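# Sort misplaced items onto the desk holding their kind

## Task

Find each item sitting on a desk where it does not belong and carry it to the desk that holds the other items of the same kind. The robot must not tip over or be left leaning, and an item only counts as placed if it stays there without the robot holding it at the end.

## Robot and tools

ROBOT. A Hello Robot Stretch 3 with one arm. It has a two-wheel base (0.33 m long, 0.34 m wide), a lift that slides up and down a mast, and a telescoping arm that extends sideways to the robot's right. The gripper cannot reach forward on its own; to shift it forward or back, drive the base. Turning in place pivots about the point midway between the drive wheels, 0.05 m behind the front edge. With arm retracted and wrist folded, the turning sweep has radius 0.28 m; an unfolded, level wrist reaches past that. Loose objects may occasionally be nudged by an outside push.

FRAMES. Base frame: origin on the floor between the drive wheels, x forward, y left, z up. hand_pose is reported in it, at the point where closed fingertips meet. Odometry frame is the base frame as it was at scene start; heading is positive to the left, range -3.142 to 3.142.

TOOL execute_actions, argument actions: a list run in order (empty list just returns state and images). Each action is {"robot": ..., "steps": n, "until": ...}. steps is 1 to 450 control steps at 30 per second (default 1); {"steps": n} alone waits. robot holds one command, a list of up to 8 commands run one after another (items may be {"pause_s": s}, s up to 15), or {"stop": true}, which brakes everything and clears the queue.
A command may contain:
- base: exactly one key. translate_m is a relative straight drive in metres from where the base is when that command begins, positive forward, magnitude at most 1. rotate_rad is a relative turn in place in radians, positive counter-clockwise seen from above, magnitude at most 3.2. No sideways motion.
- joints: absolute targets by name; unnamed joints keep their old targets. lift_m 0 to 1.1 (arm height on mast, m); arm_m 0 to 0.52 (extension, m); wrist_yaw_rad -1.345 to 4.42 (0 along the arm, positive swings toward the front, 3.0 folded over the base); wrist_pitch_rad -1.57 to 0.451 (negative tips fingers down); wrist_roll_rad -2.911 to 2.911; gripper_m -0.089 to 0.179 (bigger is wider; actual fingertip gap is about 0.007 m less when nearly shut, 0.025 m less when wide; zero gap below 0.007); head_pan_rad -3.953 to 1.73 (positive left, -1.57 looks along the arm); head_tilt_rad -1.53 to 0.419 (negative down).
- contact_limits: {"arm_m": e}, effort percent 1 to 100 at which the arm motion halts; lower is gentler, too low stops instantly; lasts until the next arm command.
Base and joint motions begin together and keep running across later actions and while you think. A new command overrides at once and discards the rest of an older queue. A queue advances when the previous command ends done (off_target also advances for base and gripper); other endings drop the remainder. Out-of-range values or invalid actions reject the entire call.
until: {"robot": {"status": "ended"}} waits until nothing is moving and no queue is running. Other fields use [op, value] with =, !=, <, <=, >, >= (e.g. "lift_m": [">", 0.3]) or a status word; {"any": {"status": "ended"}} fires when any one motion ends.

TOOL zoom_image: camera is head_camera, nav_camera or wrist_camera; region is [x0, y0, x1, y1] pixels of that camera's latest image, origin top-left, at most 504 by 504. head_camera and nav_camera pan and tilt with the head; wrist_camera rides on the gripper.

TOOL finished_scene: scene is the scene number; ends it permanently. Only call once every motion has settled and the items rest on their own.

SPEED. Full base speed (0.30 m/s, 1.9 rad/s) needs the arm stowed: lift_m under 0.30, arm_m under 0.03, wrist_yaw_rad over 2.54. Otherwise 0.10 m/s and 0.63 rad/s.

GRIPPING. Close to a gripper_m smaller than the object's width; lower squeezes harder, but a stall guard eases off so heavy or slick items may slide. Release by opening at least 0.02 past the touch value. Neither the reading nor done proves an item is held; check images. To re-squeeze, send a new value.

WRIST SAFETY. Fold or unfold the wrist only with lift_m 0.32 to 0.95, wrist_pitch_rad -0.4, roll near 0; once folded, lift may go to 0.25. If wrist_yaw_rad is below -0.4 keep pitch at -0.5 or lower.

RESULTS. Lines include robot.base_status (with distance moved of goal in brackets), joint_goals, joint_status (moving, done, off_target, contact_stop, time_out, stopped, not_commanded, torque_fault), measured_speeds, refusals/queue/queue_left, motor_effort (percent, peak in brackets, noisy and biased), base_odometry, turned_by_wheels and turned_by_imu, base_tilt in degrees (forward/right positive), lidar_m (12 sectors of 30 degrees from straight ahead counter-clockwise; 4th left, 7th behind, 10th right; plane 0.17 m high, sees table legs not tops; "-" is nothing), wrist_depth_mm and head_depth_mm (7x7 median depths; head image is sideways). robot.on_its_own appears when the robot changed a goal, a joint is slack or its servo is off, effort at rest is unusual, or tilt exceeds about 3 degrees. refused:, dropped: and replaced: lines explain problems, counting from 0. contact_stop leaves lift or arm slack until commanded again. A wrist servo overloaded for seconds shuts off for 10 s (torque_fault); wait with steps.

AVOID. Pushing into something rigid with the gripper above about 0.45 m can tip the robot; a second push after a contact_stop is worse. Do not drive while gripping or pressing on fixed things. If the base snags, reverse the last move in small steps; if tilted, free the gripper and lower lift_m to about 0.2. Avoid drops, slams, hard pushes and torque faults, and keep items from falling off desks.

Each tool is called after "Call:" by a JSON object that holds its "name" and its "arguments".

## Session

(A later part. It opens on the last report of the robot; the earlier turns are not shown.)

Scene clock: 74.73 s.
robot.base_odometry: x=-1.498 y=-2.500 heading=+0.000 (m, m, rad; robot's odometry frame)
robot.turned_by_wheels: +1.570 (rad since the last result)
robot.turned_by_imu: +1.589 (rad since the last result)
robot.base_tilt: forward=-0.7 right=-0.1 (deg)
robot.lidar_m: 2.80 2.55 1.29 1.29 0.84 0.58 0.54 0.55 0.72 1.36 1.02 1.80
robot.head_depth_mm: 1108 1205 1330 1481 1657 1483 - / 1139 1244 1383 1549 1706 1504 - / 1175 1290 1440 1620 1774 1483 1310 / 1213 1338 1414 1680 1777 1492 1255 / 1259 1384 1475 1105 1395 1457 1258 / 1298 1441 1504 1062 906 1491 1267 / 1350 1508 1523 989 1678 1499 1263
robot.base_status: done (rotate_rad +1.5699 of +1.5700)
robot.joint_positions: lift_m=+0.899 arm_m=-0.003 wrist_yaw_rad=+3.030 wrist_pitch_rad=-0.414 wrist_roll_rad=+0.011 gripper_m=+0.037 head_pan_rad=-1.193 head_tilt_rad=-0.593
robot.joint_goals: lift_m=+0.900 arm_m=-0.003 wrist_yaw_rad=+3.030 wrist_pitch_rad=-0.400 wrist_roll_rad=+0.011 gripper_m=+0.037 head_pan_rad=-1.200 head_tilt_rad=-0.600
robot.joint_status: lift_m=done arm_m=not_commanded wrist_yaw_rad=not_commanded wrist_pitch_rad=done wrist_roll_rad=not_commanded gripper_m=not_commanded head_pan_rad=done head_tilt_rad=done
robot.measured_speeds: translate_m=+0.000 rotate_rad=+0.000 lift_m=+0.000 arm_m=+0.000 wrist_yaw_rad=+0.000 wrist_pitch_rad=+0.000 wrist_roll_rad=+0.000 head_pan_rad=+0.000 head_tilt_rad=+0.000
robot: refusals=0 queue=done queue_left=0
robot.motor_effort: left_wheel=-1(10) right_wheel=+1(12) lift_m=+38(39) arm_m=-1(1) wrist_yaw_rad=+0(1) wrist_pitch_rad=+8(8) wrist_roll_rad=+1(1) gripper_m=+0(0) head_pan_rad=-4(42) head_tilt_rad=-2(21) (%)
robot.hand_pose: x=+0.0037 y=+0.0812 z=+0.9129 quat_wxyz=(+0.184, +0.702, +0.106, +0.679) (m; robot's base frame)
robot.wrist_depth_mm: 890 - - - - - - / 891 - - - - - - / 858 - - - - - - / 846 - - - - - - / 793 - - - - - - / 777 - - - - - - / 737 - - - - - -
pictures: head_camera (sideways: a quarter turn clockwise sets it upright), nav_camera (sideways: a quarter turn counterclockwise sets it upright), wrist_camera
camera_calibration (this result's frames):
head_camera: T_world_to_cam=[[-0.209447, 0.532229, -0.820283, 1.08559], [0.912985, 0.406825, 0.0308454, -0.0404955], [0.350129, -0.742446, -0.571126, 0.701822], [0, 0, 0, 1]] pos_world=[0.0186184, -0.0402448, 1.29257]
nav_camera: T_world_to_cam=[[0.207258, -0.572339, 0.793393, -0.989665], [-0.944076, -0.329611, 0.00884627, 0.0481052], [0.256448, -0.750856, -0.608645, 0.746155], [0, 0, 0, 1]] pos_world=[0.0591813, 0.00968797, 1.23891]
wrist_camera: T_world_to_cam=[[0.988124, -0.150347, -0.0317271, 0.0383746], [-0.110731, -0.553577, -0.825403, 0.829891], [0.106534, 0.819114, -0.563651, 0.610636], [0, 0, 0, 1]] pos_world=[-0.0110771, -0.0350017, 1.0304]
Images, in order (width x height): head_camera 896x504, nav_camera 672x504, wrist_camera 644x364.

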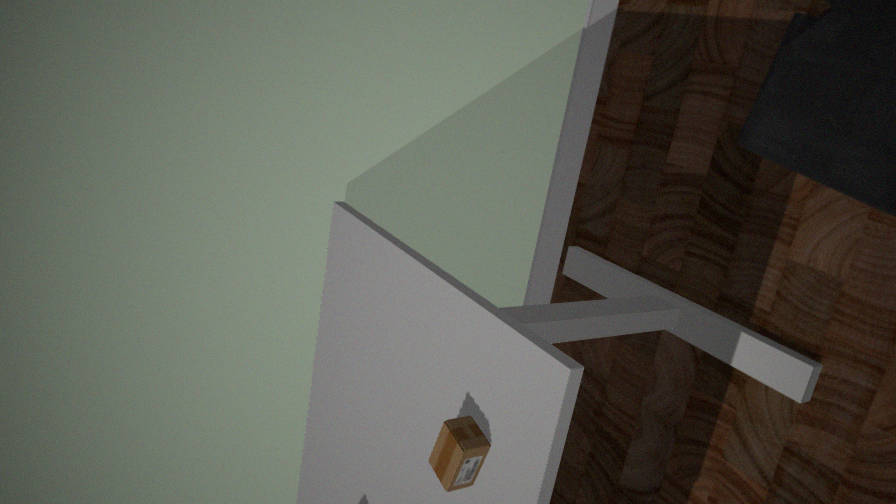

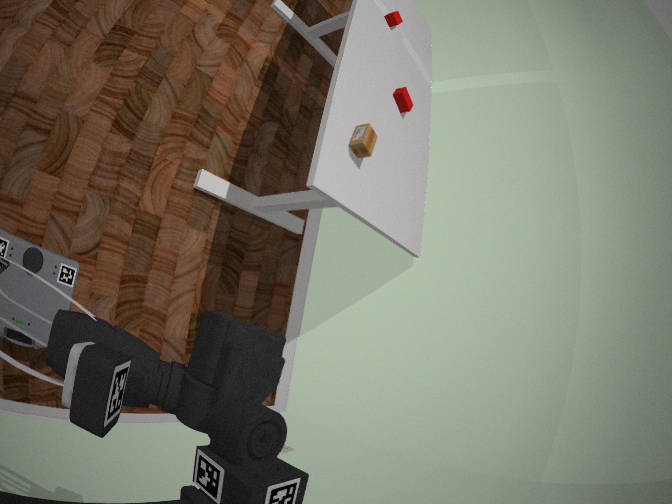

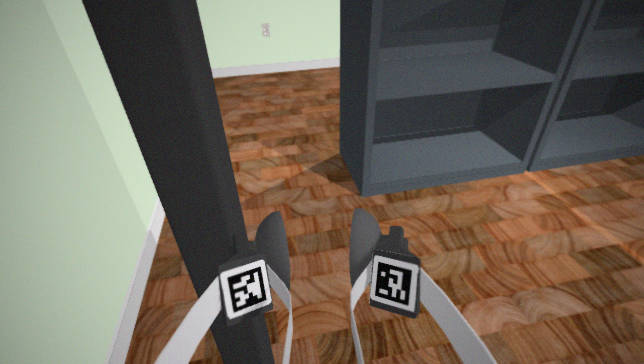

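Call:
{"name": "execute_actions", "arguments": {"actions": [{"robot":[{"base":{"translate_m":0.62}},{"joints":{"wrist_yaw_rad":0,"gripper_m":0.12,"head_pan_rad":-1.57,"head_tilt_rad":-0.8}}],"steps":450,"until":{"robot":{"status":"ended"}}}]}}

Scene clock: 91.00 s.
robot.base_odometry: x=-0.878 y=-2.500 heading=+0.000 (m, m, rad; robot's odometry frame)
robot.turned_by_wheels: +0.000 (rad since the last result)
robot.turned_by_imu: +0.001 (rad since the last result)
robot.base_tilt: forward=-0.6 right=-0.1 (deg)
robot.lidar_m: 2.18 2.05 1.43 1.28 1.79 1.23 1.16 1.19 1.40 0.86 1.34 1.40
robot.head_depth_mm: 1147 1313 1533 1677 - - - / 1147 1286 994 828 - - - / 1144 1255 999 807 - - - / 1139 1253 1007 805 1513 1295 1160 / 1143 1246 1017 811 1518 1318 1163 / 1134 1238 1020 815 1521 1330 1166 / 1134 1246 982 820 1514 1335 1159
robot.base_status: done (translate_m +0.6200 of +0.6200)
robot.joint_positions: lift_m=+0.899 arm_m=-0.003 wrist_yaw_rad=+0.004 wrist_pitch_rad=-0.414 wrist_roll_rad=+0.011 gripper_m=+0.120 head_pan_rad=-1.563 head_tilt_rad=-0.790
robot.joint_goals: lift_m=+0.900 arm_m=-0.003 wrist_yaw_rad=+0.000 wrist_pitch_rad=-0.400 wrist_roll_rad=+0.011 gripper_m=+0.120 head_pan_rad=-1.570 head_tilt_rad=-0.800
robot.joint_status: lift_m=done arm_m=not_commanded wrist_yaw_rad=done wrist_pitch_rad=done wrist_roll_rad=not_commanded gripper_m=done head_pan_rad=done head_tilt_rad=done
robot.measured_speeds: translate_m=+0.000 rotate_rad=+0.000 lift_m=+0.000 arm_m=+0.000 wrist_yaw_rad=+0.000 wrist_pitch_rad=+0.000 wrist_roll_rad=+0.000 head_pan_rad=+0.000 head_tilt_rad=+0.000
robot: refusals=0 queue=done queue_left=0
robot.motor_effort: left_wheel=-1(3) right_wheel=+1(7) lift_m=+38(38) arm_m=-1(1) wrist_yaw_rad=-3(3) wrist_pitch_rad=+8(8) wrist_roll_rad=+1(1) gripper_m=+1(82) head_pan_rad=-4(30) head_tilt_rad=-3(17) (%)
robot.hand_pose: x=-0.0207 y=-0.3672 z=+0.9129 quat_wxyz=(+0.689, +0.146, -0.695, -0.145) (m; robot's base frame)
robot.wrist_depth_mm: 937 929 943 993 - - - / 944 - 974 952 - - - / 723 661 710 692 - - - / 569 552 542 489 527 - - / 457 457 443 444 437 - - / 394 394 - - - - - / - - - - - - -
pictures: head_camera (sideways: a quarter turn clockwise sets it upright), nav_camera (sideways: a quarter turn counterclockwise sets it upright), wrist_camera
camera_calibration (this result's frames):
head_camera: T_world_to_cam=[[-0.00407205, 0.721469, -0.692435, 0.917702], [0.998364, 0.0424249, 0.0383326, -0.0507549], [0.0570322, -0.691146, -0.720461, 0.897862], [0, 0, 0, 1]] pos_world=[0.00320176, -0.0393858, 1.28427]
nav_camera: T_world_to_cam=[[-0.0125166, -0.752104, 0.658925, -0.813076], [-0.999363, 0.0314263, 0.0168869, 0.0379777], [-0.0334083, -0.658295, -0.752019, 0.934405], [0, 0, 0, 1]] pos_world=[0.0589935, 0.00240245, 1.2378]
wrist_camera: T_world_to_cam=[[-0.998845, 0.0360869, -0.0317278, 0.0224124], [0.0465453, 0.562621, -0.825403, 0.992083], [-0.0119356, -0.825927, -0.563651, 0.374023], [0, 0, 0, 1]] pos_world=[-0.0193261, -0.25006, 1.0304]
Images, in order (width x height): head_camera 896x504, nav_camera 672x504, wrist_camera 644x364.

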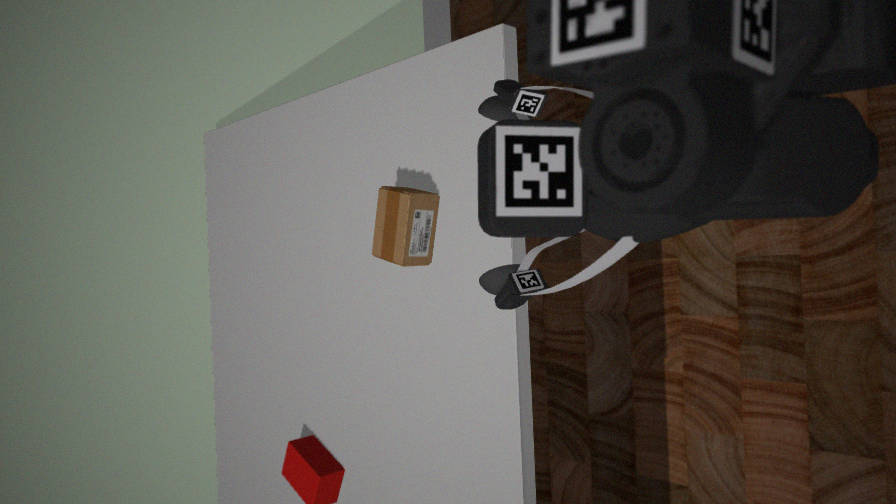

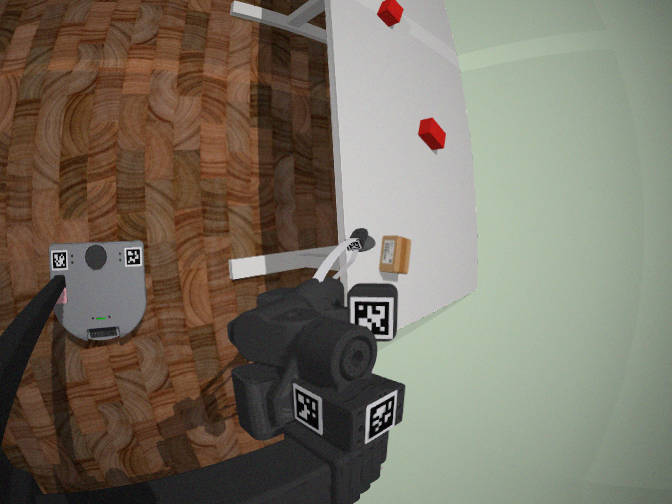

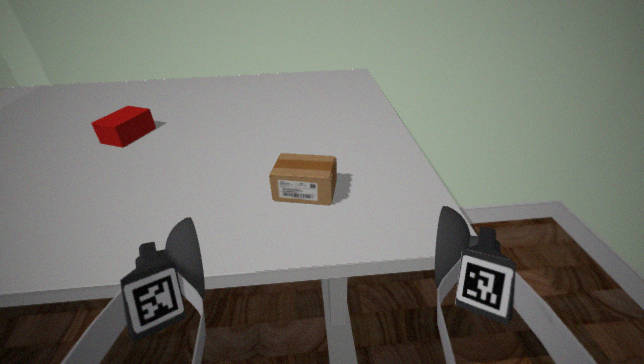

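Call:
{"name": "execute_actions", "arguments": {"actions": [{"robot":[{"base":{"translate_m":0.03},"joints":{"gripper_m":0.17,"arm_m":0.15}},{"joints":{"lift_m":0.78}}],"steps":450,"until":{"robot":{"status":"ended"}}}]}}

Scene clock: 99.57 s.
robot.base_odometry: x=-0.848 y=-2.500 heading=+0.000 (m, m, rad; robot's odometry frame)
robot.turned_by_wheels: +0.000 (rad since the last result)
robot.turned_by_imu: +0.000 (rad since the last result)
robot.base_tilt: forward=-0.8 right=-0.2 (deg)
robot.lidar_m: 2.15 2.03 1.42 1.28 1.83 1.27 1.19 1.22 1.39 0.87 1.34 1.37
robot.head_depth_mm: 1150 1303 1493 847 - - 1148 / 1149 1265 997 842 - 1303 1154 / 1141 1263 1001 802 - 1295 1151 / 1139 1245 1008 807 1499 1322 1158 / 1130 1239 1010 812 1503 1326 1166 / 1125 1242 1016 817 1528 1330 1156 / 1129 1245 973 817 1510 1343 1167
robot.base_status: done (translate_m +0.0300 of +0.0300)
robot.joint_positions: lift_m=+0.781 arm_m=+0.150 wrist_yaw_rad=+0.002 wrist_pitch_rad=-0.414 wrist_roll_rad=+0.011 gripper_m=+0.170 head_pan_rad=-1.563 head_tilt_rad=-0.790
robot.joint_goals: lift_m=+0.780 arm_m=+0.150 wrist_yaw_rad=+0.000 wrist_pitch_rad=-0.400 wrist_roll_rad=+0.011 gripper_m=+0.170 head_pan_rad=-1.570 head_tilt_rad=-0.800
robot.joint_status: lift_m=done arm_m=done wrist_yaw_rad=done wrist_pitch_rad=done wrist_roll_rad=not_commanded gripper_m=done head_pan_rad=done head_tilt_rad=done
robot.measured_speeds: translate_m=+0.000 rotate_rad=+0.000 lift_m=+0.000 arm_m=+0.000 wrist_yaw_rad=+0.000 wrist_pitch_rad=+0.000 wrist_roll_rad=+0.000 head_pan_rad=+0.000 head_tilt_rad=+0.000
robot: refusals=0 queue=done queue_left=0
robot.motor_effort: left_wheel=-1(3) right_wheel=+1(7) lift_m=+11(39) arm_m=+2(1) wrist_yaw_rad=-2(3) wrist_pitch_rad=+8(8) wrist_roll_rad=+1(1) gripper_m=+0(83) head_pan_rad=-4(4) head_tilt_rad=-4(4) (%)
robot.hand_pose: x=-0.0210 y=-0.5196 z=+0.7942 quat_wxyz=(+0.689, +0.146, -0.695, -0.146) (m; robot's base frame)
robot.wrist_depth_mm: 785 819 805 831 857 875 911 / 555 600 600 590 579 954 - / 438 437 430 313 414 - - / 339 337 332 283 322 321 - / 277 275 274 271 268 273 277 / 236 234 230 229 228 218 226 / - 203 204 207 213 887 906
pictures: head_camera (sideways: a quarter turn clockwise sets it upright), nav_camera (sideways: a quarter turn counterclockwise sets it upright), wrist_camera
camera_calibration (this result's frames):
head_camera: T_world_to_cam=[[-0.00386167, 0.721748, -0.692145, 0.917322], [0.998377, 0.0421154, 0.0383465, -0.050773], [0.0568264, -0.690873, -0.720739, 0.898225], [0, 0, 0, 1]] pos_world=[0.0031901, -0.0393779, 1.28425]
nav_camera: T_world_to_cam=[[-0.0127361, -0.752366, 0.658623, -0.81268], [-0.999354, 0.0317139, 0.0169028, 0.037957], [-0.0336045, -0.657982, -0.752283, 0.93475], [0, 0, 0, 1]] pos_world=[0.058994, 0.00241266, 1.2378]
wrist_camera: T_world_to_cam=[[-0.998797, 0.037387, -0.0317149, 0.0245189], [0.0472711, 0.562826, -0.825223, 0.979787], [-0.0130026, -0.82573, -0.563916, 0.181571], [0, 0, 0, 1]] pos_world=[-0.0194653, -0.402438, 0.911711]
Images, in order (width x height): head_camera 896x504, nav_camera 672x504, wrist_camera 644x364.

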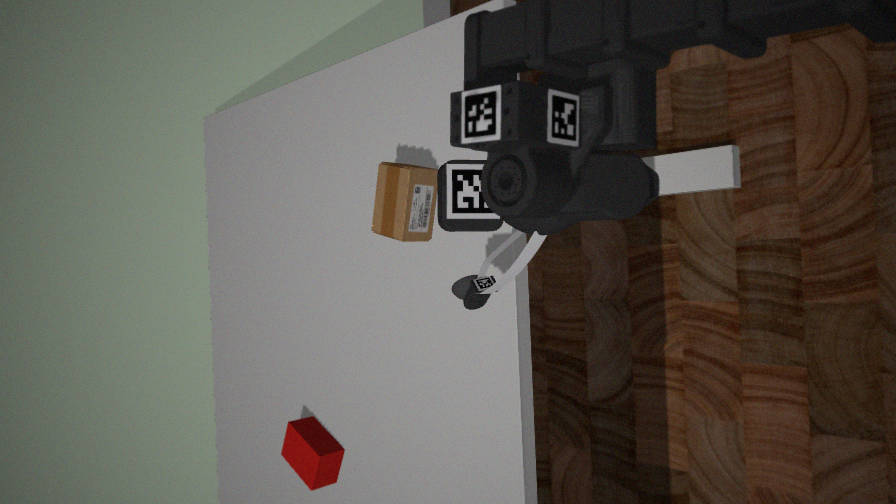

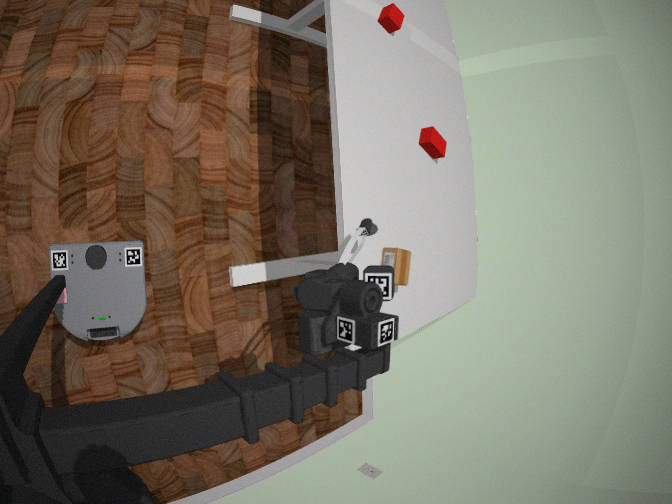

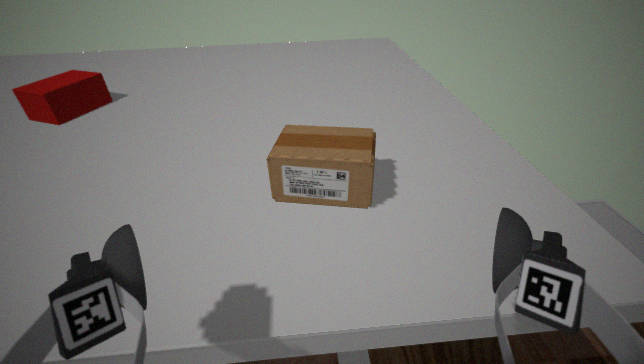

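Call:
{"name": "execute_actions", "arguments": {"actions": [{"robot":[{"joints":{"lift_m":0.77,"arm_m":0.29}},{"joints":{"gripper_m":0.04}}],"steps":450,"until":{"robot":{"status":"ended"}}}]}}

Scene clock: 108.60 s.
robot.base_odometry: x=-0.848 y=-2.500 heading=+0.000 (m, m, rad; robot's odometry frame)
robot.turned_by_wheels: +0.000 (rad since the last result)
robot.turned_by_imu: +0.000 (rad since the last result)
robot.base_tilt: forward=-0.7 right=-0.2 (deg)
robot.lidar_m: 2.15 2.03 1.43 1.28 1.84 1.27 1.19 1.22 1.39 0.86 1.34 1.38
robot.head_depth_mm: 1149 1310 1496 1690 - - 1146 / 1146 1259 1033 - 1499 1319 1147 / 1141 1253 1037 - 1444 1296 1154 / 1135 1244 1005 787 1507 1322 1156 / 1135 1243 1008 812 1507 1334 1166 / 1131 1240 1015 816 1517 1328 1163 / 1126 1239 976 817 1522 1339 1165
robot.base_status: done (translate_m +0.0300 of +0.0300)
robot.joint_positions: lift_m=+0.771 arm_m=+0.290 wrist_yaw_rad=+0.002 wrist_pitch_rad=-0.409 wrist_roll_rad=+0.011 gripper_m=+0.041 head_pan_rad=-1.563 head_tilt_rad=-0.790
robot.joint_goals: lift_m=+0.770 arm_m=+0.290 wrist_yaw_rad=+0.000 wrist_pitch_rad=-0.400 wrist_roll_rad=+0.011 gripper_m=+0.040 head_pan_rad=-1.570 head_tilt_rad=-0.800
robot.joint_status: lift_m=done arm_m=done wrist_yaw_rad=done wrist_pitch_rad=done wrist_roll_rad=not_commanded gripper_m=done head_pan_rad=done head_tilt_rad=done
robot.measured_speeds: translate_m=+0.000 rotate_rad=+0.000 lift_m=+0.000 arm_m=+0.000 wrist_yaw_rad=+0.000 wrist_pitch_rad=+0.000 wrist_roll_rad=+0.000 head_pan_rad=+0.000 head_tilt_rad=+0.000
robot: refusals=0 queue=done queue_left=0
robot.motor_effort: left_wheel=-2(1) right_wheel=+2(2) lift_m=+12(9) arm_m=+2(4) wrist_yaw_rad=-1(2) wrist_pitch_rad=+5(8) wrist_roll_rad=+1(1) gripper_m=-16(90) head_pan_rad=-4(4) head_tilt_rad=-3(3) (%)
robot.hand_pose: x=-0.0211 y=-0.6602 z=+0.7854 quat_wxyz=(+0.689, +0.144, -0.696, -0.144) (m; robot's base frame)
robot.wrist_depth_mm: 663 679 693 696 714 740 756 / 611 611 575 572 565 818 837 / 393 420 414 404 401 843 906 / 329 324 318 313 311 309 - / 267 266 261 187 191 254 260 / 223 222 162 158 158 216 213 / 193 192 181 166 177 186 186
pictures: head_camera (sideways: a quarter turn clockwise sets it upright), nav_camera (sideways: a quarter turn counterclockwise sets it upright), wrist_camera
camera_calibration (this result's frames):
head_camera: T_world_to_cam=[[-0.00385636, 0.721763, -0.69213, 0.917303], [0.998377, 0.0421071, 0.0383472, -0.050774], [0.0568211, -0.690859, -0.720754, 0.898243], [0, 0, 0, 1]] pos_world=[0.0031898, -0.0393775, 1.28425]
nav_camera: T_world_to_cam=[[-0.0127416, -0.752379, 0.658607, -0.81266], [-0.999354, 0.031721, 0.0169036, 0.037956], [-0.0336096, -0.657966, -0.752297, 0.934768], [0, 0, 0, 1]] pos_world=[0.058994, 0.00241359, 1.2378]
wrist_camera: T_world_to_cam=[[-0.998778, 0.0377174, -0.0319236, 0.0297697], [0.0475603, 0.558495, -0.828143, 1.05111], [-0.0134062, -0.82865, -0.559607, 0.0551295], [0, 0, 0, 1]] pos_world=[-0.0195188, -0.54248, 0.902271]
Images, in order (width x height): head_camera 896x504, nav_camera 672x504, wrist_camera 644x364.

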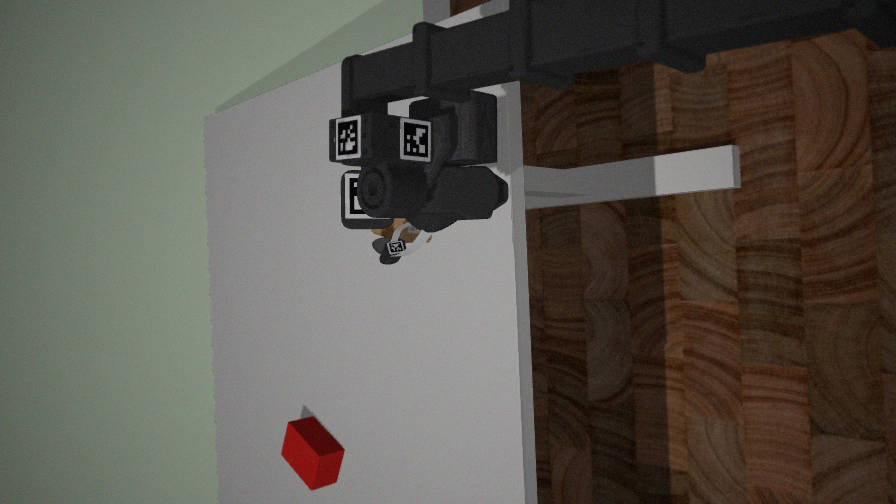

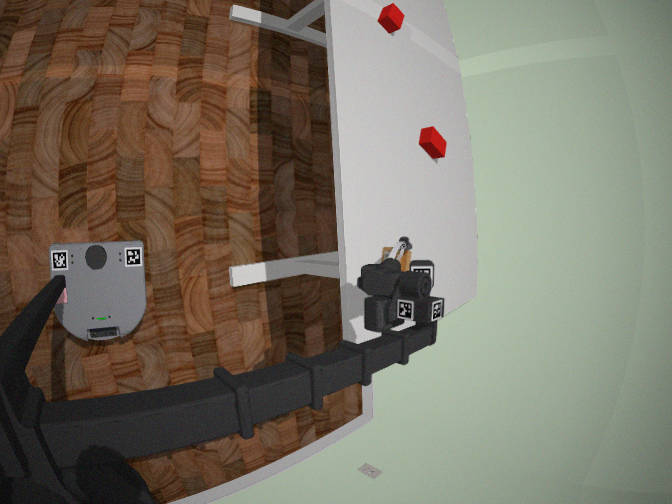

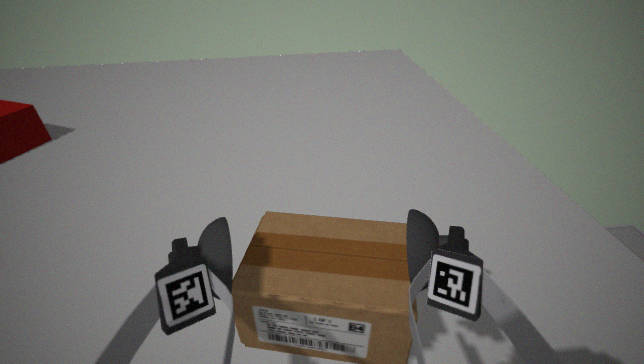

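Call:
{"name": "execute_actions", "arguments": {"actions": [{"robot":[{"joints":{"lift_m":0.9}},{"joints":{"arm_m":0.0}},{"base":{"translate_m":1.0}},{"base":{"translate_m":0.2}},{"base":{"rotate_rad":1.57}}],"steps":450,"until":{"robot":{"status":"ended"}}},{"steps":450,"until":{"robot":{"status":"ended"}}}]}}

Scene clock: 136.20 s.
robot.base_odometry: x=+0.352 y=-2.500 heading=+1.570 (m, m, rad; robot's odometry frame)
robot.turned_by_wheels: +1.570 (rad since the last result)
robot.turned_by_imu: +1.597 (rad since the last result)
robot.base_tilt: forward=-0.8 right=-0.1 (deg)
robot.lidar_m: 1.41 1.43 1.95 2.39 1.85 1.29 0.77 1.25 1.12 0.95 1.41 1.42
robot.head_depth_mm: 1213 1380 1516 869 - - - / 1193 1321 999 835 - - 1108 / 1207 1292 1006 831 - - 1094 / 1196 1290 1008 833 1506 1325 1157 / 1188 1287 1012 859 1552 1331 1162 / 1190 1295 1017 866 1550 1332 1170 / 1194 1301 1026 872 1567 1340 1167
robot.base_status: done (rotate_rad +1.5699 of +1.5700)
robot.joint_positions: lift_m=+0.899 arm_m=+0.000 wrist_yaw_rad=+0.002 wrist_pitch_rad=-0.423 wrist_roll_rad=+0.011 gripper_m=+0.041 head_pan_rad=-1.563 head_tilt_rad=-0.790
robot.joint_goals: lift_m=+0.900 arm_m=+0.000 wrist_yaw_rad=+0.000 wrist_pitch_rad=-0.400 wrist_roll_rad=+0.011 gripper_m=+0.040 head_pan_rad=-1.570 head_tilt_rad=-0.800
robot.joint_status: lift_m=done arm_m=done wrist_yaw_rad=done wrist_pitch_rad=done wrist_roll_rad=not_commanded gripper_m=done head_pan_rad=done head_tilt_rad=done
robot.measured_speeds: translate_m=+0.000 rotate_rad=+0.000 lift_m=+0.000 arm_m=+0.000 wrist_yaw_rad=+0.000 wrist_pitch_rad=+0.000 wrist_roll_rad=+0.000 head_pan_rad=+0.000 head_tilt_rad=+0.000
robot: refusals=0 queue=done queue_left=0
robot.motor_effort: left_wheel=-1(6) right_wheel=+2(7) lift_m=+38(37) arm_m=-3(6) wrist_yaw_rad=-1(2) wrist_pitch_rad=+13(13) wrist_roll_rad=+1(1) gripper_m=-16(17) head_pan_rad=-4(3) head_tilt_rad=-3(4) (%)
robot.hand_pose: x=-0.0211 y=-0.3690 z=+0.9108 quat_wxyz=(+0.688, +0.149, -0.695, -0.149) (m; robot's base frame)
robot.wrist_depth_mm: 992 984 - - - - - / 973 950 920 902 - - - / 704 627 676 668 705 - - / 548 547 533 532 519 991 960 / 467 457 464 193 460 - - / - - 161 159 158 - - / - - - 163 - - -
pictures: head_camera (sideways: a quarter turn clockwise sets it upright), nav_camera (sideways: a quarter turn counterclockwise sets it upright), wrist_camera
camera_calibration (this result's frames):
head_camera: T_world_to_cam=[[-0.00385132, 0.721791, -0.692101, 0.917264], [0.998377, 0.0420983, 0.0383486, -0.0507758], [0.0568159, -0.69083, -0.720782, 0.89828], [0, 0, 0, 1]] pos_world=[0.00318951, -0.0393768, 1.28425]
nav_camera: T_world_to_cam=[[-0.0127469, -0.752406, 0.658577, -0.81262], [-0.999354, 0.0317276, 0.0169052, 0.0379539], [-0.0336146, -0.657935, -0.752324, 0.934803], [0, 0, 0, 1]] pos_world=[0.058994, 0.00241581, 1.2378]
wrist_camera: T_world_to_cam=[[-0.99878, 0.0381593, -0.0313538, 0.0224319], [0.0475307, 0.570201, -0.820129, 0.98936], [-0.0134176, -0.820619, -0.571319, 0.380273], [0, 0, 0, 1]] pos_world=[-0.0195181, -0.25293, 1.02936]
Images, in order (width x height): head_camera 896x504, nav_camera 672x504, wrist_camera 644x364.

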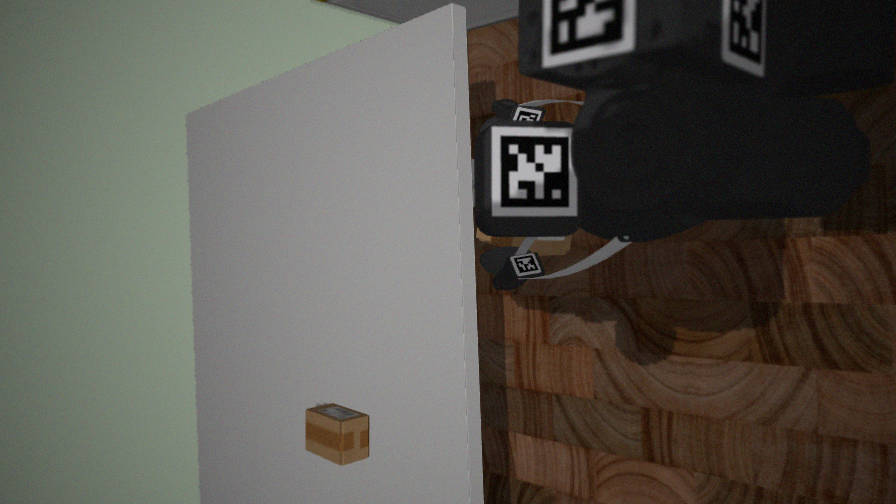

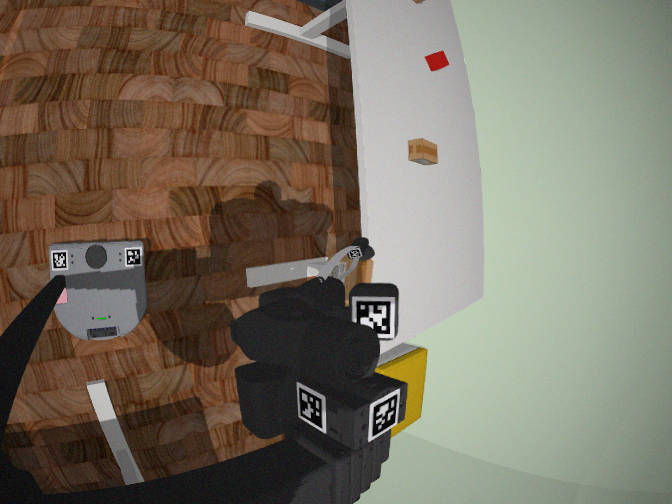

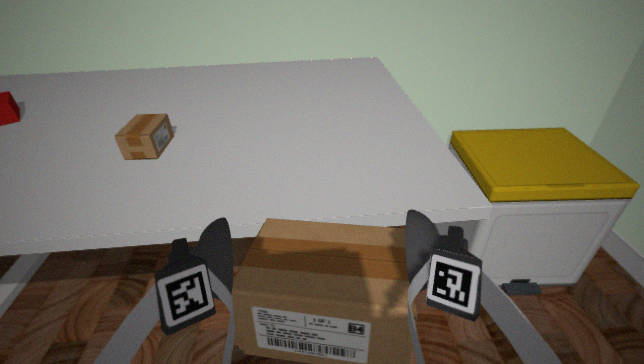

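Call:
{"name": "execute_actions", "arguments": {"actions": [{"robot":[{"base":{"translate_m":0.1},"joints":{"arm_m":0.3}},{"joints":{"lift_m":0.785}},{"joints":{"gripper_m":0.15}},{"joints":{"arm_m":0.1}}],"steps":450,"until":{"robot":{"status":"ended"}}}]}}

Scene clock: 148.97 s.
robot.base_odometry: x=+0.352 y=-2.400 heading=+1.570 (m, m, rad; robot's odometry frame)
robot.turned_by_wheels: +0.000 (rad since the last result)
robot.turned_by_imu: +0.000 (rad since the last result)
robot.base_tilt: forward=-0.7 right=+0.0 (deg)
robot.lidar_m: 1.32 1.34 1.88 2.40 1.59 1.40 0.87 1.35 1.17 0.96 1.40 1.33
robot.head_depth_mm: 1198 1335 992 849 - - 1148 / 1191 1287 992 849 - 1250 1150 / 1193 1287 1003 803 - 1264 1148 / 1196 1275 1011 835 1515 1324 1154 / 1188 1288 1013 860 1546 1335 1160 / 1186 1298 1016 865 1561 1320 1160 / 1183 1296 1020 842 1560 1334 1163
robot.base_status: done (translate_m +0.1000 of +0.1000)
robot.joint_positions: lift_m=+0.786 arm_m=+0.100 wrist_yaw_rad=+0.002 wrist_pitch_rad=-0.418 wrist_roll_rad=+0.011 gripper_m=+0.150 head_pan_rad=-1.563 head_tilt_rad=-0.790
robot.joint_goals: lift_m=+0.785 arm_m=+0.100 wrist_yaw_rad=+0.000 wrist_pitch_rad=-0.400 wrist_roll_rad=+0.011 gripper_m=+0.150 head_pan_rad=-1.570 head_tilt_rad=-0.800
robot.joint_status: lift_m=done arm_m=done wrist_yaw_rad=done wrist_pitch_rad=done wrist_roll_rad=not_commanded gripper_m=done head_pan_rad=done head_tilt_rad=done
robot.measured_speeds: translate_m=+0.000 rotate_rad=+0.000 lift_m=+0.000 arm_m=+0.000 wrist_yaw_rad=+0.000 wrist_pitch_rad=+0.000 wrist_roll_rad=+0.000 head_pan_rad=+0.000 head_tilt_rad=+0.000
robot: refusals=0 queue=done queue_left=0
robot.motor_effort: left_wheel=-2(4) right_wheel=+1(8) lift_m=+13(39) arm_m=-3(5) wrist_yaw_rad=-2(1) wrist_pitch_rad=+10(13) wrist_roll_rad=+1(1) gripper_m=+0(83) head_pan_rad=-4(3) head_tilt_rad=-3(3) (%)
robot.hand_pose: x=-0.0211 y=-0.4696 z=+0.7982 quat_wxyz=(+0.688, +0.147, -0.695, -0.147) (m; robot's base frame)
robot.wrist_depth_mm: 852 895 922 903 947 960 - / 642 626 616 593 574 684 - / 451 439 436 332 420 417 928 / 353 343 338 330 329 330 327 / 302 304 - - - 972 901 / - - - - - - - / 969 898 935 972 929 916 940
pictures: head_camera (sideways: a quarter turn clockwise sets it upright), nav_camera (sideways: a quarter turn counterclockwise sets it upright), wrist_camera
camera_calibration (this result's frames):
head_camera: T_world_to_cam=[[-0.00378639, 0.721829, -0.692061, 0.917212], [0.998381, 0.0420059, 0.0383505, -0.0507783], [0.0567532, -0.690795, -0.72082, 0.89833], [0, 0, 0, 1]] pos_world=[0.00318595, -0.0393755, 1.28425]
nav_camera: T_world_to_cam=[[-0.0128146, -0.752441, 0.658535, -0.812566], [-0.999351, 0.031817, 0.0169073, 0.037951], [-0.0336744, -0.657891, -0.75236, 0.93485], [0, 0, 0, 1]] pos_world=[0.0589942, 0.00241454, 1.23781]
wrist_camera: T_world_to_cam=[[-0.998779, 0.0380281, -0.0315384, 0.0228222], [0.0475456, 0.566395, -0.822761, 0.954654], [-0.0134249, -0.823256, -0.567512, 0.229108], [0, 0, 0, 1]] pos_world=[-0.0195196, -0.352965, 0.916193]
Images, in order (width x height): head_camera 896x504, nav_camera 672x504, wrist_camera 644x364.

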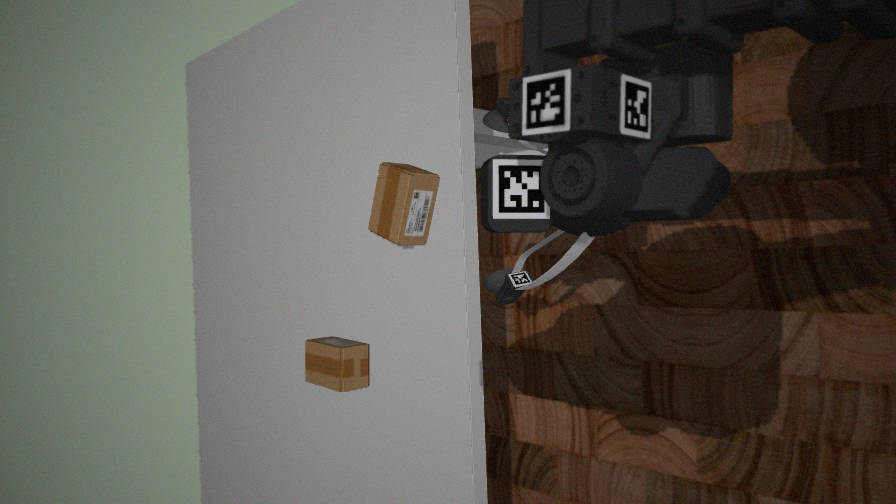

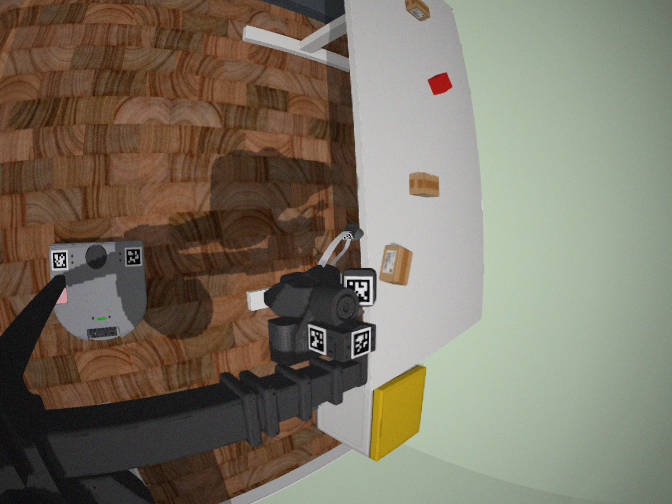

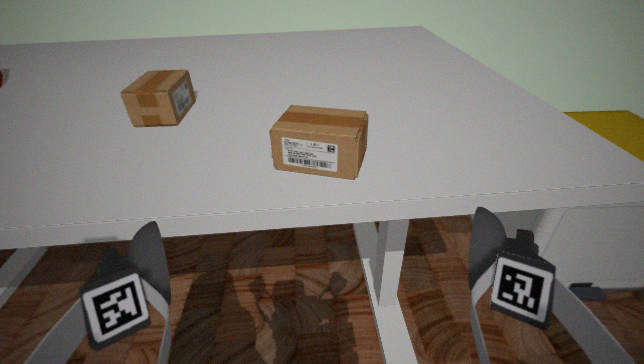

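Call:
{"name": "execute_actions", "arguments": {"actions": [{"robot":[{"base":{"translate_m":0.65},"joints":{"arm_m":0.0,"lift_m":0.85}}],"steps":450,"until":{"robot":{"status":"ended"}}}]}}

Scene clock: 165.27 s.
robot.base_odometry: x=+0.353 y=-1.750 heading=+1.570 (m, m, rad; robot's odometry frame)
robot.turned_by_wheels: +0.000 (rad since the last result)
robot.turned_by_imu: +0.000 (rad since the last result)
robot.base_tilt: forward=-0.7 right=-0.2 (deg)
robot.lidar_m: 1.06 0.79 0.81 2.44 2.50 2.05 1.52 1.61 1.26 1.33 0.94 0.70
robot.head_depth_mm: 1167 1258 991 823 1563 - - / 1157 1262 1000 827 1525 - - / 1159 1268 997 828 - - - / 1151 1269 1010 812 1544 1291 1154 / 1160 1262 1012 814 1549 1321 1162 / 1153 1263 964 814 1473 1307 1165 / 1144 1250 1023 817 1549 1337 1166
robot.base_status: done (translate_m +0.6500 of +0.6500)
robot.joint_positions: lift_m=+0.849 arm_m=+0.000 wrist_yaw_rad=+0.002 wrist_pitch_rad=-0.418 wrist_roll_rad=+0.011 gripper_m=+0.150 head_pan_rad=-1.563 head_tilt_rad=-0.790
robot.joint_goals: lift_m=+0.850 arm_m=+0.000 wrist_yaw_rad=+0.000 wrist_pitch_rad=-0.400 wrist_roll_rad=+0.011 gripper_m=+0.150 head_pan_rad=-1.570 head_tilt_rad=-0.800
robot.joint_status: lift_m=done arm_m=done wrist_yaw_rad=done wrist_pitch_rad=done wrist_roll_rad=not_commanded gripper_m=done head_pan_rad=done head_tilt_rad=done
robot.measured_speeds: translate_m=+0.000 rotate_rad=+0.000 lift_m=+0.000 arm_m=+0.000 wrist_yaw_rad=+0.000 wrist_pitch_rad=+0.000 wrist_roll_rad=+0.000 head_pan_rad=+0.000 head_tilt_rad=+0.000
robot: refusals=0 queue=done queue_left=0
robot.motor_effort: left_wheel=-2(3) right_wheel=+1(7) lift_m=+38(41) arm_m=-3(3) wrist_yaw_rad=-2(2) wrist_pitch_rad=+10(10) wrist_roll_rad=+1(1) gripper_m=+0(0) head_pan_rad=-4(4) head_tilt_rad=-3(3) (%)
robot.hand_pose: x=-0.0211 y=-0.3697 z=+0.8620 quat_wxyz=(+0.688, +0.147, -0.695, -0.147) (m; robot's base frame)
robot.wrist_depth_mm: 912 923 951 974 - - - / 939 835 823 758 772 772 738 / 605 607 583 574 564 552 547 / 461 457 457 453 440 434 432 / 397 385 397 - - - - / - - - - - - - / 964 - - - - - 987
pictures: head_camera (sideways: a quarter turn clockwise sets it upright), nav_camera (sideways: a quarter turn counterclockwise sets it upright), wrist_camera
camera_calibration (this result's frames):
head_camera: T_world_to_cam=[[-0.00378622, 0.721829, -0.692061, 0.917212], [0.998381, 0.0420057, 0.0383505, -0.0507783], [0.056753, -0.690795, -0.72082, 0.89833], [0, 0, 0, 1]] pos_world=[0.00318594, -0.0393755, 1.28425]
nav_camera: T_world_to_cam=[[-0.0128148, -0.752441, 0.658535, -0.812565], [-0.999351, 0.0318172, 0.0169073, 0.037951], [-0.0336745, -0.657891, -0.75236, 0.93485], [0, 0, 0, 1]] pos_world=[0.0589942, 0.00241454, 1.23781]
wrist_camera: T_world_to_cam=[[-0.998779, 0.0380045, -0.0315676, 0.0210535], [0.0475464, 0.565791, -0.823177, 0.950739], [-0.0134238, -0.823673, -0.566907, 0.346917], [0, 0, 0, 1]] pos_world=[-0.0195195, -0.252974, 0.979961]
Images, in order (width x height): head_camera 896x504, nav_camera 672x504, wrist_camera 644x364.

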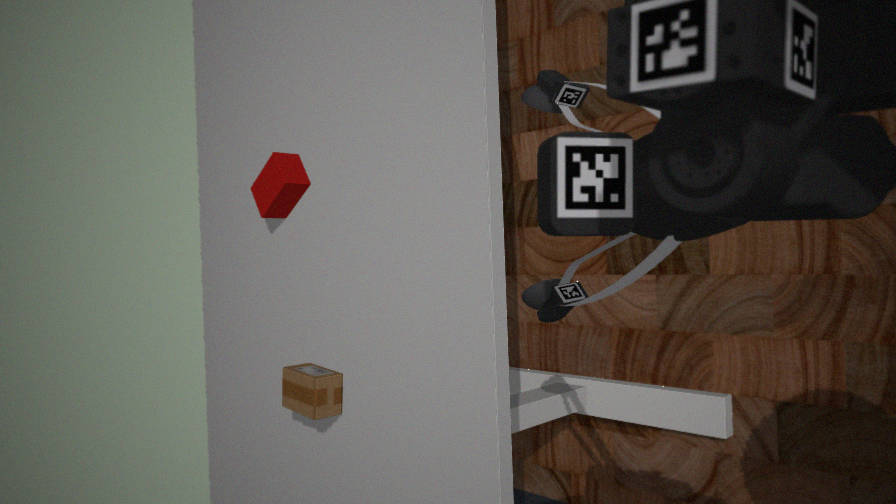

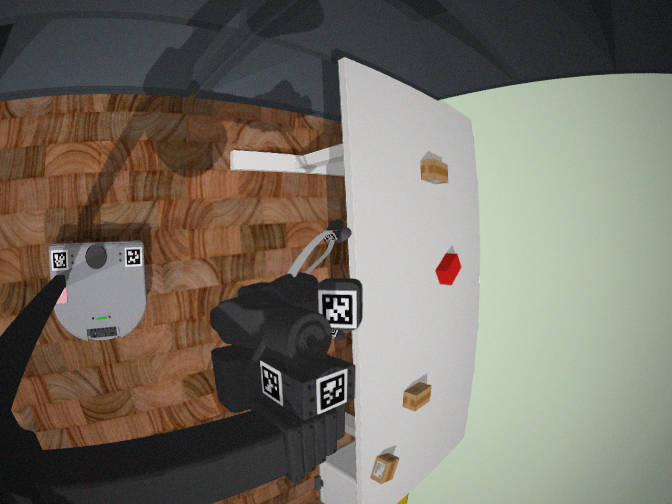

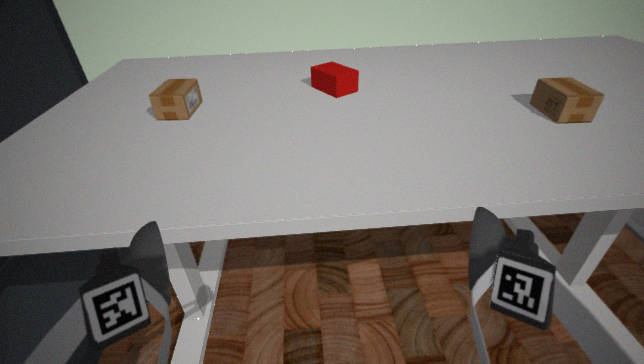

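Call:
{"name": "execute_actions", "arguments": {"actions": [{"robot":[{"joints":{"arm_m":0.36,"gripper_m":0.17}},{"joints":{"lift_m":0.78}}],"steps":450,"until":{"robot":{"status":"ended"}}}]}}

Scene clock: 175.17 s.
robot.base_odometry: x=+0.353 y=-1.750 heading=+1.570 (m, m, rad; robot's odometry frame)
robot.turned_by_wheels: +0.000 (rad since the last result)
robot.turned_by_imu: +0.000 (rad since the last result)
robot.base_tilt: forward=-0.7 right=-0.1 (deg)
robot.lidar_m: 1.06 0.79 0.81 2.44 2.49 2.04 1.52 1.61 1.25 1.33 0.94 0.70
robot.head_depth_mm: 1165 1248 1026 - - 1290 1151 / 1154 1265 - 802 1531 1314 1152 / 1154 1268 - 794 1532 1312 1152 / 1155 1267 1042 811 1530 1323 1156 / 1151 1266 1009 815 1538 1328 1159 / 1154 1262 966 813 1467 1304 1160 / 1150 1254 1020 818 1554 1337 1163
robot.base_status: done (translate_m +0.6500 of +0.6500)
robot.joint_positions: lift_m=+0.781 arm_m=+0.360 wrist_yaw_rad=+0.002 wrist_pitch_rad=-0.418 wrist_roll_rad=+0.011 gripper_m=+0.170 head_pan_rad=-1.563 head_tilt_rad=-0.790
robot.joint_goals: lift_m=+0.780 arm_m=+0.360 wrist_yaw_rad=+0.000 wrist_pitch_rad=-0.400 wrist_roll_rad=+0.011 gripper_m=+0.170 head_pan_rad=-1.570 head_tilt_rad=-0.800
robot.joint_status: lift_m=done arm_m=done wrist_yaw_rad=done wrist_pitch_rad=done wrist_roll_rad=not_commanded gripper_m=done head_pan_rad=done head_tilt_rad=done
robot.measured_speeds: translate_m=+0.000 rotate_rad=+0.000 lift_m=+0.000 arm_m=+0.000 wrist_yaw_rad=+0.000 wrist_pitch_rad=+0.000 wrist_roll_rad=+0.000 head_pan_rad=+0.000 head_tilt_rad=+0.000
robot: refusals=0 queue=done queue_left=0
robot.motor_effort: left_wheel=-2(2) right_wheel=+1(1) lift_m=+12(37) arm_m=+2(2) wrist_yaw_rad=-2(2) wrist_pitch_rad=+10(10) wrist_roll_rad=+1(1) gripper_m=+0(76) head_pan_rad=-4(4) head_tilt_rad=-4(4) (%)
robot.hand_pose: x=-0.0211 y=-0.7291 z=+0.7934 quat_wxyz=(+0.688, +0.147, -0.695, -0.147) (m; robot's base frame)
robot.wrist_depth_mm: 630 638 645 659 682 670 689 / 618 614 594 572 562 554 535 / 338 433 424 373 388 403 401 / 308 338 328 326 320 318 312 / 280 272 271 266 265 271 259 / 235 229 228 227 223 217 224 / - 199 198 197 196 194 187
pictures: head_camera (sideways: a quarter turn clockwise sets it upright), nav_camera (sideways: a quarter turn counterclockwise sets it upright), wrist_camera
camera_calibration (this result's frames):
head_camera: T_world_to_cam=[[-0.0037854, 0.721835, -0.692055, 0.917205], [0.998381, 0.0420042, 0.0383507, -0.0507786], [0.0567521, -0.69079, -0.720825, 0.898337], [0, 0, 0, 1]] pos_world=[0.00318589, -0.0393754, 1.28425]
nav_camera: T_world_to_cam=[[-0.0128157, -0.752446, 0.658529, -0.812557], [-0.999351, 0.0318183, 0.0169077, 0.0379506], [-0.0336754, -0.657885, -0.752365, 0.934857], [0, 0, 0, 1]] pos_world=[0.0589942, 0.002415, 1.23781]
wrist_camera: T_world_to_cam=[[-0.998779, 0.038008, -0.0315696, 0.0325502], [0.0475494, 0.565753, -0.823203, 1.0976], [-0.0134277, -0.823698, -0.566869, 0.0118967], [0, 0, 0, 1]] pos_world=[-0.01952, -0.612408, 0.911319]
Images, in order (width x height): head_camera 896x504, nav_camera 672x504, wrist_camera 644x364.

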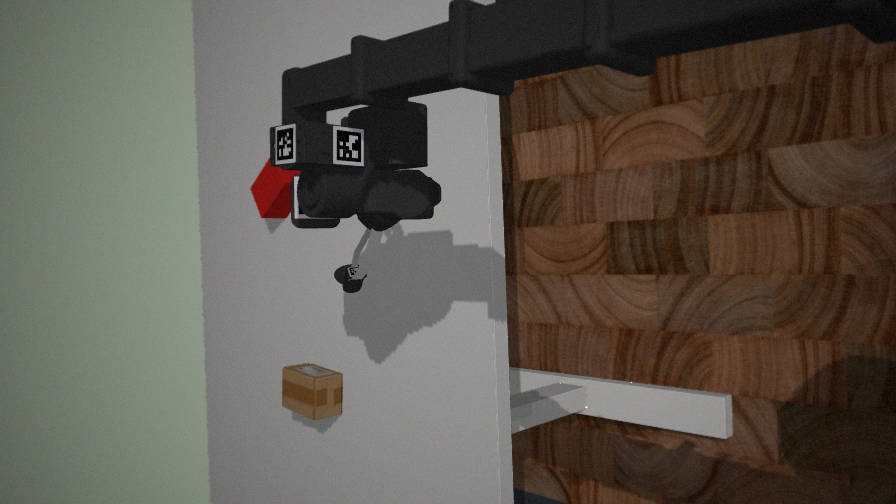

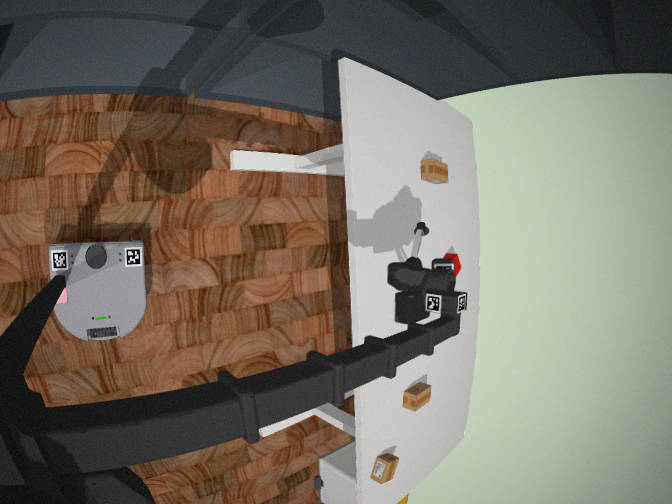

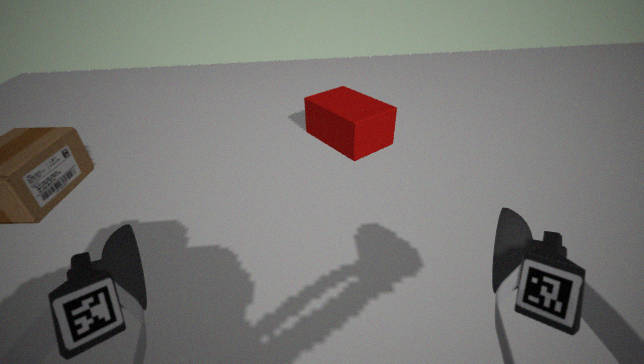

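Call:
{"name": "execute_actions", "arguments": {"actions": [{"robot":[{"joints":{"arm_m":0.0,"lift_m":0.85}},{"base":{"rotate_rad":-0.35}},{"base":{"translate_m":0.3}},{"base":{"rotate_rad":0.35}},{"base":{"translate_m":-0.32}},{"joints":{"arm_m":0.4}},{"joints":{"lift_m":0.78}}],"steps":450,"until":{"robot":{"status":"ended"}}},{"steps":450,"until":{"robot":{"status":"ended"}}}]}}

Scene clock: 203.73 s.
robot.base_odometry: x=+0.456 y=-1.788 heading=+1.570 (m, m, rad; robot's odometry frame)
robot.turned_by_wheels: +0.000 (rad since the last result)
robot.turned_by_imu: +0.001 (rad since the last result)
robot.base_tilt: forward=-0.6 right=-0.1 (deg)
robot.lidar_m: 0.75 0.91 0.89 2.54 2.59 2.04 1.49 1.51 1.15 1.23 0.86 0.69
robot.head_depth_mm: 1073 1203 1025 - - 1282 1147 / 1074 1196 - 791 1440 1320 1155 / 1067 1196 - 784 1432 1317 1157 / 1066 1189 1007 807 724 1323 1160 / 1060 1191 1006 809 730 1318 1162 / 1060 1185 1019 819 733 1324 1155 / 1054 1188 1020 818 736 1311 1166
robot.base_status: done (translate_m -0.3200 of -0.3200)
robot.joint_positions: lift_m=+0.781 arm_m=+0.400 wrist_yaw_rad=+0.002 wrist_pitch_rad=-0.417 wrist_roll_rad=+0.011 gripper_m=+0.170 head_pan_rad=-1.563 head_tilt_rad=-0.790
robot.joint_goals: lift_m=+0.780 arm_m=+0.400 wrist_yaw_rad=+0.000 wrist_pitch_rad=-0.400 wrist_roll_rad=+0.011 gripper_m=+0.170 head_pan_rad=-1.570 head_tilt_rad=-0.800
robot.joint_status: lift_m=done arm_m=done wrist_yaw_rad=done wrist_pitch_rad=done wrist_roll_rad=not_commanded gripper_m=done head_pan_rad=done head_tilt_rad=done
robot.measured_speeds: translate_m=+0.000 rotate_rad=+0.000 lift_m=+0.000 arm_m=+0.000 wrist_yaw_rad=+0.000 wrist_pitch_rad=+0.000 wrist_roll_rad=+0.000 head_pan_rad=+0.000 head_tilt_rad=+0.000
robot: refusals=0 queue=done queue_left=0
robot.motor_effort: left_wheel=-2(6) right_wheel=+1(6) lift_m=+12(40) arm_m=+2(0) wrist_yaw_rad=-2(1) wrist_pitch_rad=+10(10) wrist_roll_rad=+1(1) gripper_m=+0(0) head_pan_rad=-4(4) head_tilt_rad=-4(3) (%)
robot.hand_pose: x=-0.0211 y=-0.7691 z=+0.7935 quat_wxyz=(+0.688, +0.147, -0.695, -0.147) (m; robot's base frame)
robot.wrist_depth_mm: 506 512 521 529 538 560 564 / 535 551 556 556 579 548 541 / 439 435 420 420 406 402 397 / 339 334 315 248 321 315 313 / 276 274 272 238 263 271 259 / 233 232 229 227 225 218 223 / - 200 198 196 196 194 188
pictures: head_camera (sideways: a quarter turn clockwise sets it upright), nav_camera (sideways: a quarter turn counterclockwise sets it upright), wrist_camera
camera_calibration (this result's frames):
head_camera: T_world_to_cam=[[-0.00378332, 0.721845, -0.692045, 0.917191], [0.998381, 0.0420007, 0.0383512, -0.0507793], [0.05675, -0.690779, -0.720835, 0.89835], [0, 0, 0, 1]] pos_world=[0.00318577, -0.0393751, 1.28425]
nav_camera: T_world_to_cam=[[-0.0128178, -0.752455, 0.658518, -0.812543], [-0.999351, 0.031821, 0.0169082, 0.0379499], [-0.0336774, -0.657874, -0.752375, 0.934869], [0, 0, 0, 1]] pos_world=[0.0589942, 0.00241575, 1.23781]
wrist_camera: T_world_to_cam=[[-0.998778, 0.0380061, -0.0315776, 0.0340769], [0.0475521, 0.565582, -0.82332, 1.12025], [-0.0134315, -0.823816, -0.566699, -0.0212729], [0, 0, 0, 1]] pos_world=[-0.0195205, -0.652411, 0.911341]
Images, in order (width x height): head_camera 896x504, nav_camera 672x504, wrist_camera 644x364.

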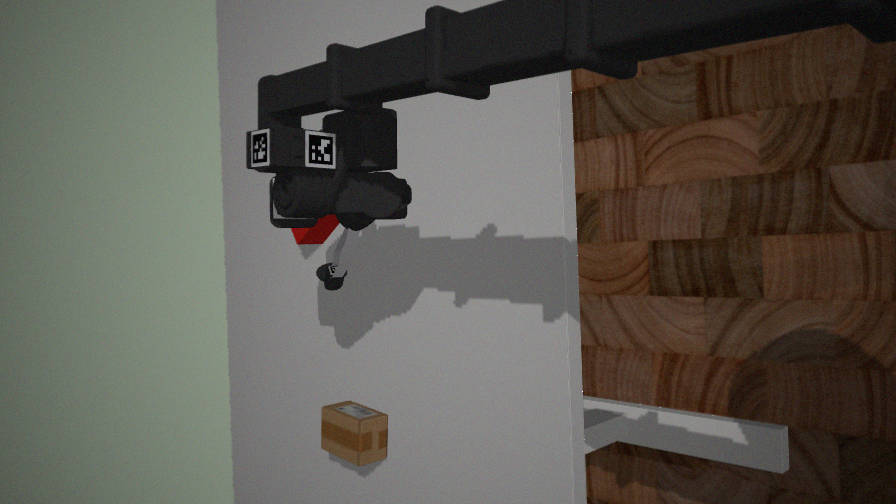

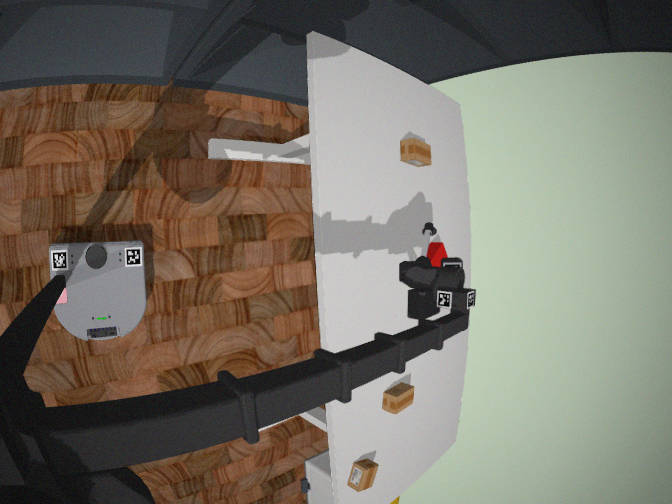

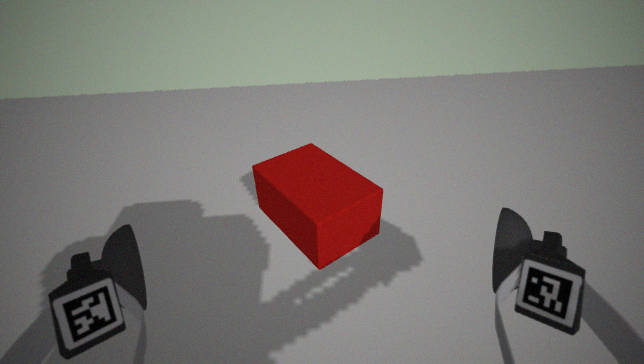

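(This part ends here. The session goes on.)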